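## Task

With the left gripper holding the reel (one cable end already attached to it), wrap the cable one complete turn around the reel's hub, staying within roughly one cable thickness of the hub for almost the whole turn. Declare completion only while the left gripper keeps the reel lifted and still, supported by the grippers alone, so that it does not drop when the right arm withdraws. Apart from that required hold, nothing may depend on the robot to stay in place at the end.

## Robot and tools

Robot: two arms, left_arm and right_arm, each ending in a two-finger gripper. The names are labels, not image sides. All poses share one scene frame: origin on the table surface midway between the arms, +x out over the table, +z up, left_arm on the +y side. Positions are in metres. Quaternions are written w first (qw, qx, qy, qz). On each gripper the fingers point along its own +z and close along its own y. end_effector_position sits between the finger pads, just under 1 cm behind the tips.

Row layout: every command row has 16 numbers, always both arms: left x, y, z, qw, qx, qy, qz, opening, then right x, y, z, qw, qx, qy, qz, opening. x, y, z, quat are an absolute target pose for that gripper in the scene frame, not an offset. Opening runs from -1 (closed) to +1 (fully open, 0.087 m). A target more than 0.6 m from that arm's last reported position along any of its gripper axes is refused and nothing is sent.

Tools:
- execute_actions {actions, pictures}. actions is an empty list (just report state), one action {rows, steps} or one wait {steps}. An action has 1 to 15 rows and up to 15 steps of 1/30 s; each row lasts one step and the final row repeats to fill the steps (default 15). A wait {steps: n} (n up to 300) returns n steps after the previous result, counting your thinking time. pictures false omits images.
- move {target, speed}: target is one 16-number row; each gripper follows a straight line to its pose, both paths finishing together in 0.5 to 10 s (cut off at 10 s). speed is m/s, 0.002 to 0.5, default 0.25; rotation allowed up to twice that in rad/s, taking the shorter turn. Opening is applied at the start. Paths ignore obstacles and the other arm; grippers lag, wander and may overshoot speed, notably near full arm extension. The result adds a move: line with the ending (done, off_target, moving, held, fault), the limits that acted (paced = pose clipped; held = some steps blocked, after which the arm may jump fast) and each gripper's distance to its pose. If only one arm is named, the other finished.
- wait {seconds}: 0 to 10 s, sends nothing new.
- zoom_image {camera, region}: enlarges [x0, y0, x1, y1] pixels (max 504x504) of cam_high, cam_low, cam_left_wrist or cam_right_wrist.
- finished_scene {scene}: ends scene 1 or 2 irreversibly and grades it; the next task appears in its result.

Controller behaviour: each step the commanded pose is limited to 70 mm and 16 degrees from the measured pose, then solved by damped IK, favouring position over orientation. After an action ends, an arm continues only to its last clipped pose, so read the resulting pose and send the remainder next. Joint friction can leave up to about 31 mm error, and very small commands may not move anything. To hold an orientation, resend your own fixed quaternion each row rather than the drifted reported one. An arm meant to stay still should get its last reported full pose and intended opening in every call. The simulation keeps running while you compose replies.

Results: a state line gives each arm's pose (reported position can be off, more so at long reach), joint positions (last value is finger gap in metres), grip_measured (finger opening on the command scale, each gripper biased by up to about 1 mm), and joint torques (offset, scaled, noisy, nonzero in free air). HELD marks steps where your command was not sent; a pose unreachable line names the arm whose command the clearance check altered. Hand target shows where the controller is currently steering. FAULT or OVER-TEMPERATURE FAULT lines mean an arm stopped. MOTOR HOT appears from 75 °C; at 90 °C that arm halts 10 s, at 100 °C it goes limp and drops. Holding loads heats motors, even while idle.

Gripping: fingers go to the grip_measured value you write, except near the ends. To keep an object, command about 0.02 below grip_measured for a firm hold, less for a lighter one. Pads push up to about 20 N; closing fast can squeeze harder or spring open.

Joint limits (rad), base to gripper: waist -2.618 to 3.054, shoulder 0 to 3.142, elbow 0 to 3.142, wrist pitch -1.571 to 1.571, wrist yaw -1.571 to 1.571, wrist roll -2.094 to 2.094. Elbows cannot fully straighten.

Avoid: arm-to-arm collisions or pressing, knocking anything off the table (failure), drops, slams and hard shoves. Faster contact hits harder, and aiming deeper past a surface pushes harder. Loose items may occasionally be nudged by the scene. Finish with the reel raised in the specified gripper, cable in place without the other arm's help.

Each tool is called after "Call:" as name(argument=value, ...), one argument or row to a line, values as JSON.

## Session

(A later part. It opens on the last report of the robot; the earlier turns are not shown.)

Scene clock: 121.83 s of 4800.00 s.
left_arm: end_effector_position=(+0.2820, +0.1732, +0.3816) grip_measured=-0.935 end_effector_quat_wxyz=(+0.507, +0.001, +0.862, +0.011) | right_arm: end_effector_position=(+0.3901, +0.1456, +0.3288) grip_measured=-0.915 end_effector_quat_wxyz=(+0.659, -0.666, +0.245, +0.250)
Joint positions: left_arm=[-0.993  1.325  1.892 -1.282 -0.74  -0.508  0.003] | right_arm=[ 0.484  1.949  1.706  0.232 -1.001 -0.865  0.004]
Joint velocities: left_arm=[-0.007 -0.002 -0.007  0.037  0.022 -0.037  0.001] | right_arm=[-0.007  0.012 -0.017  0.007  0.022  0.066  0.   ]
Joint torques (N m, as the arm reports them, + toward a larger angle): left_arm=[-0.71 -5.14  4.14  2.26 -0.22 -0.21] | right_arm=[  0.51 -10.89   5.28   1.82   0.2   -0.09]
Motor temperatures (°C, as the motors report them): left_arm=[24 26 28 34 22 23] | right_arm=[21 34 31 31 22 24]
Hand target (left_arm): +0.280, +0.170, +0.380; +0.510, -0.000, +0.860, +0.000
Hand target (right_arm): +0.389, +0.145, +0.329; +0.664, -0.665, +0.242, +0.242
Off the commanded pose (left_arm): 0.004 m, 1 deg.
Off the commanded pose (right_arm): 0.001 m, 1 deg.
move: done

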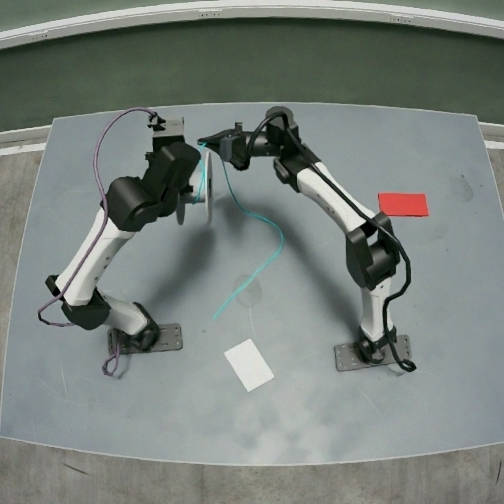

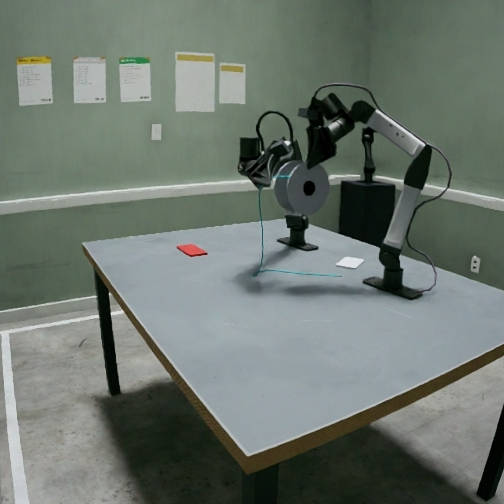

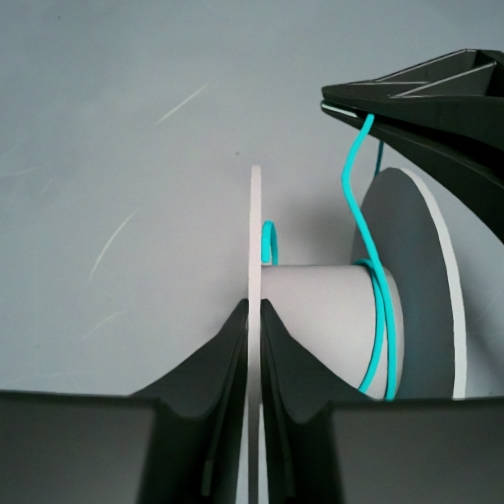

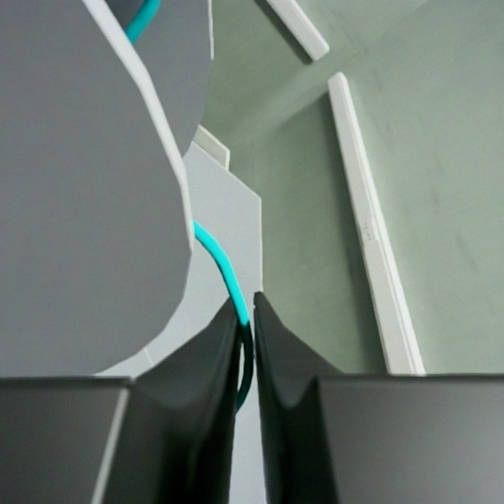

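Call:
move(
  target=[0.28,0.17,0.40,0.51,0,0.86,0,-0.97,0.36,0.15,0.19,0.54,-0.54,0.455,0.455,-0.935],
  speed=0.1,
)

Call:
move(
  target=[0.30,0.17,0.42,0.51,0,0.86,0,-0.97,0.29,0.15,0.16,0.5,-0.5,0.5,0.5,-0.935],
  speed=0.06,
)

Call:
move(
  target=[0.30,0.17,0.42,0.51,0,0.86,0,-0.97,0.27,-0.03,0.2,0.5,-0.5,0.5,0.5,0.2],
  speed=0.12,
)

Call:
zoom_image(
  camera="cam_high",
  region=[150, 110, 250, 230],
)

Scene clock: 130.80 s of 4800.00 s.
left_arm: end_effector_position=(+0.2783, +0.1767, +0.3920) grip_measured=-0.935 end_effector_quat_wxyz=(+0.502, +0.004, +0.865, +0.015) | right_arm: end_effector_position=(+0.3625, +0.1448, +0.2018) grip_measured=-0.935 end_effector_quat_wxyz=(+0.548, -0.545, +0.447, +0.450)
Joint positions: left_arm=[-0.993  1.361  1.991 -1.361 -0.736 -0.508  0.003] | right_arm=[ 0.49   2.029  1.34   0.7   -0.983 -0.187  0.003]
Joint velocities: left_arm=[-0.017  0.002 -0.002  0.022 -0.051 -0.007 -0.   ] | right_arm=[ 0.012  0.012 -0.002  0.022 -0.007  0.007 -0.001]
Joint torques (N m, as the arm reports them, + toward a larger angle): left_arm=[-0.7  -2.42  8.79  2.08 -0.28 -0.19] | right_arm=[ 1.2  -9.65  4.68  1.85  0.18  0.1 ]
Motor temperatures (°C, as the motors report them): left_arm=[24 26 28 35 22 23] | right_arm=[21 35 31 31 22 24]
Hand target (left_arm): +0.280, +0.170, +0.400; +0.510, +0.000, +0.860, -0.000
Hand target (right_arm): +0.358, +0.148, +0.191; +0.540, -0.541, +0.456, +0.455
Off the commanded pose (left_arm): 0.011 m, 2 deg.
Off the commanded pose (right_arm): 0.013 m, 1 deg.
move: off_target (left_arm, right_arm)

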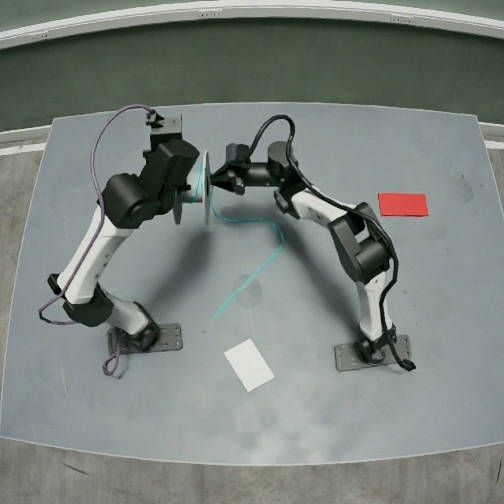

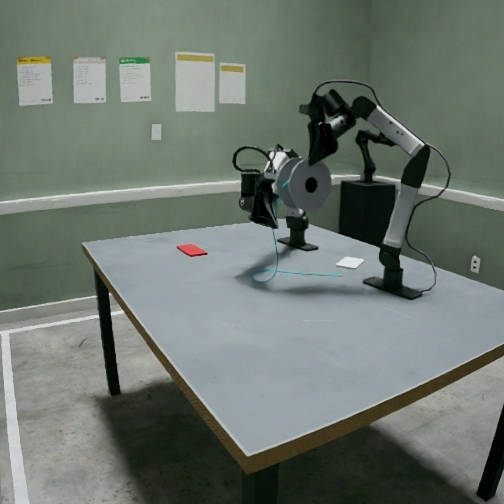

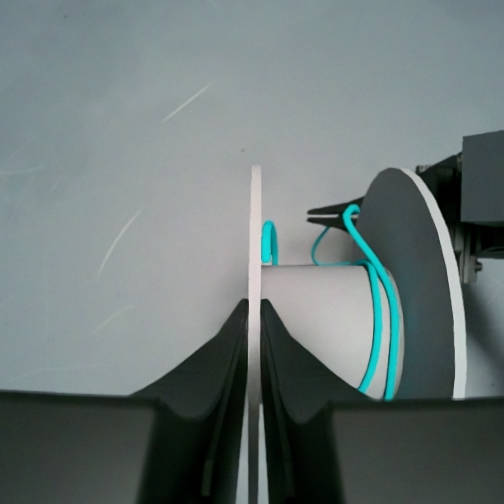

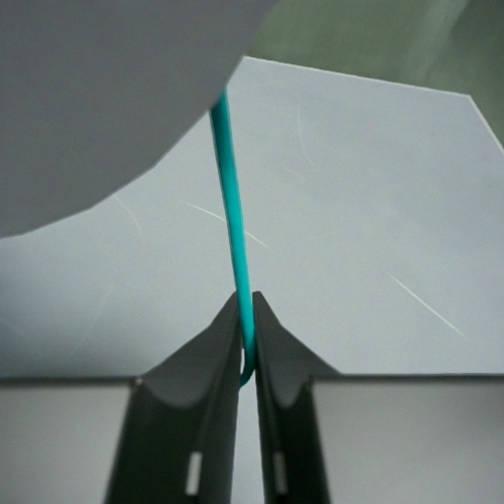

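Scene clock: 132.70 s of 4800.00 s.
left_arm: end_effector_position=(+0.2963, +0.1710, +0.4129) grip_measured=-0.935 end_effector_quat_wxyz=(+0.503, +0.006, +0.864, +0.007) | right_arm: end_effector_position=(+0.2953, +0.1487, +0.1523) grip_measured=-0.935 end_effector_quat_wxyz=(+0.493, -0.504, +0.506, +0.498)
Joint positions: left_arm=[-0.934  1.474  2.192 -1.404 -0.679 -0.456  0.003] | right_arm=[ 0.583  1.97   1.058  0.882 -0.894 -0.017  0.003]
Joint velocities: left_arm=[-0.007  0.012  0.007 -0.051  0.095 -0.037  0.   ] | right_arm=[-0.002 -0.012  0.027  0.081 -0.007 -0.022 -0.002]
Joint torques (N m, as the arm reports them, + toward a larger angle): left_arm=[ 0.7  -3.19  8.31  2.17 -0.2  -0.03] | right_arm=[  1.27 -11.16   4.42   1.9    0.17   0.05]
Motor temperatures (°C, as the motors report them): left_arm=[24 26 28 35 22 23] | right_arm=[21 36 31 31 22 24]
Hand target (left_arm): +0.300, +0.170, +0.420; +0.511, +0.000, +0.860, -0.000
Hand target (right_arm): +0.290, +0.149, +0.161; +0.500, -0.501, +0.500, +0.499
Off the commanded pose (left_arm): 0.008 m, 1 deg.
Off the commanded pose (right_arm): 0.009 m, 1 deg.
move: done

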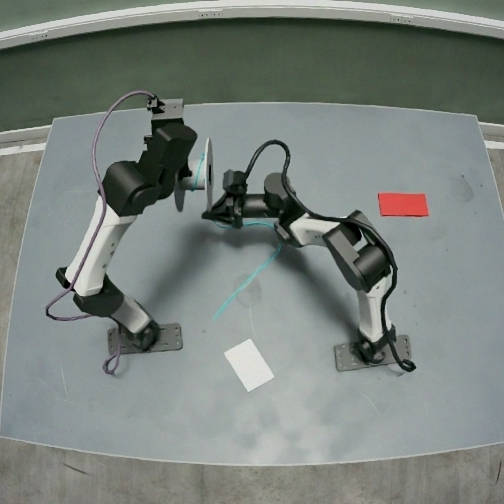

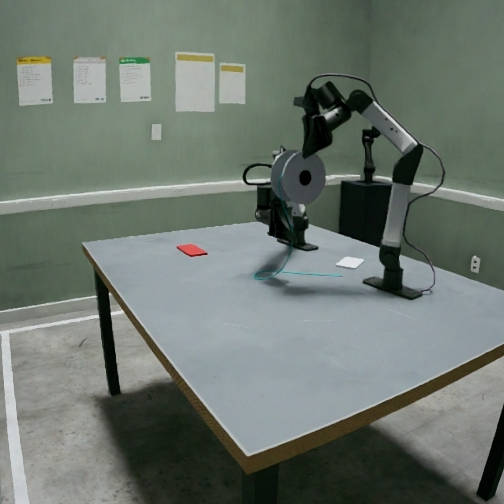

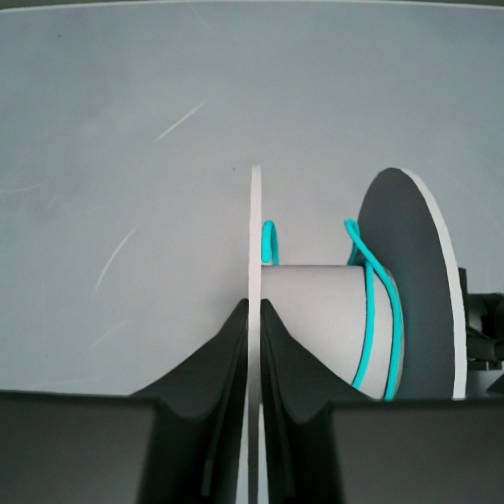

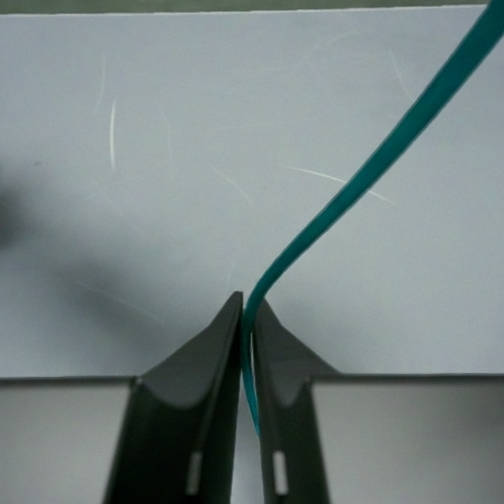

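Scene clock: 134.80 s of 4800.00 s.
left_arm: end_effector_position=(+0.2954, +0.1719, +0.4118) grip_measured=-0.935 end_effector_quat_wxyz=(+0.501, +0.007, +0.865, +0.009) | right_arm: end_effector_position=(+0.2782, -0.0256, +0.2036) grip_measured=+0.200 end_effector_quat_wxyz=(+0.505, -0.500, +0.496, +0.499)
Joint positions: left_arm=[-0.934  1.474  2.192 -1.412 -0.678 -0.456  0.003] | right_arm=[ 0.149  1.534  0.723  0.847 -1.322  0.024  0.052]
Joint velocities: left_arm=[-0.002  0.002 -0.002 -0.066  0.007  0.022 -0.   ] | right_arm=[ 0.007 -0.007  0.007  0.007 -0.066  0.007 -0.   ]
Joint torques (N m, as the arm reports them, + toward a larger angle): left_arm=[ 0.72 -3.22  8.37  2.21 -0.22 -0.05] | right_arm=[-0.53 -7.21  4.47  1.42  0.03  0.03]
Motor temperatures (°C, as the motors report them): left_arm=[24 26 28 35 22 23] | right_arm=[21 36 31 31 22 24]
Hand target (left_arm): +0.300, +0.170, +0.420; +0.510, +0.000, +0.860, +0.000
Hand target (right_arm): +0.272, -0.030, +0.203; +0.501, -0.497, +0.499, +0.503
Off the commanded pose (left_arm): 0.010 m, 2 deg.
Off the commanded pose (right_arm): 0.010 m, 1 deg.
move: done

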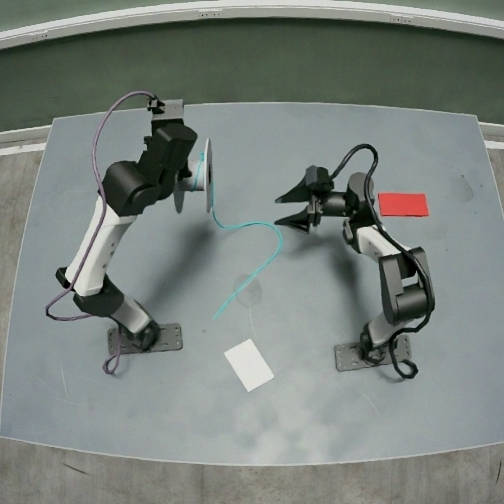

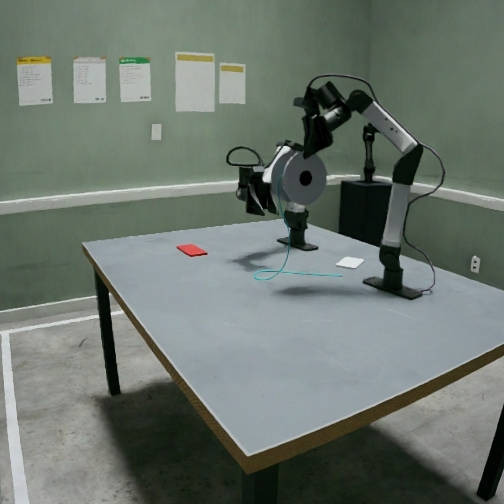

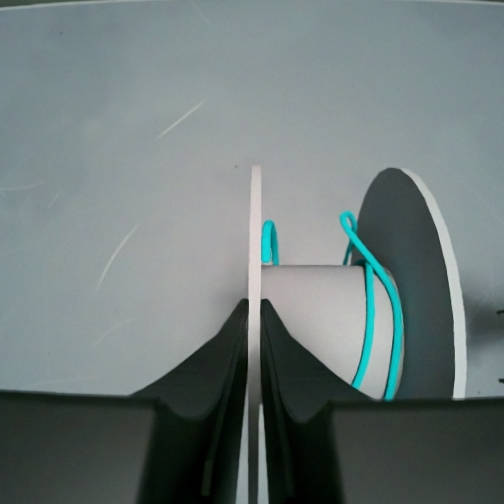

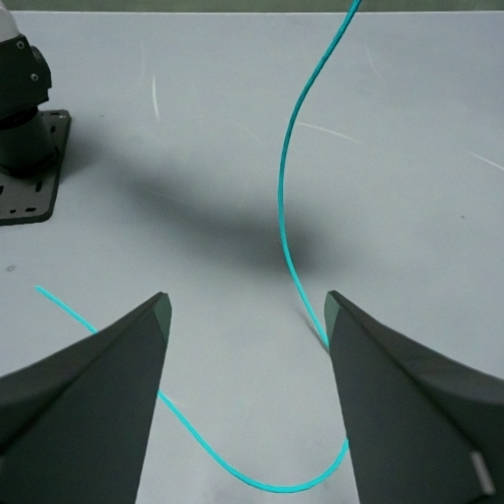

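Region (150, 110, 250, 230) of cam_high's 504x504 image, scaled by 4.200, with more detail than that image has.

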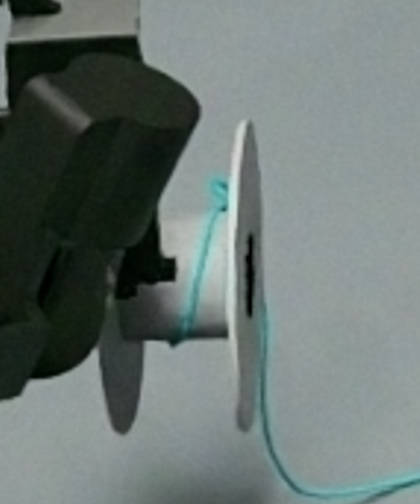

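Looks snug for about 1.5 turns.

Call:
finished_scene(
  scene=1,
)

The scene is finished: the task was done.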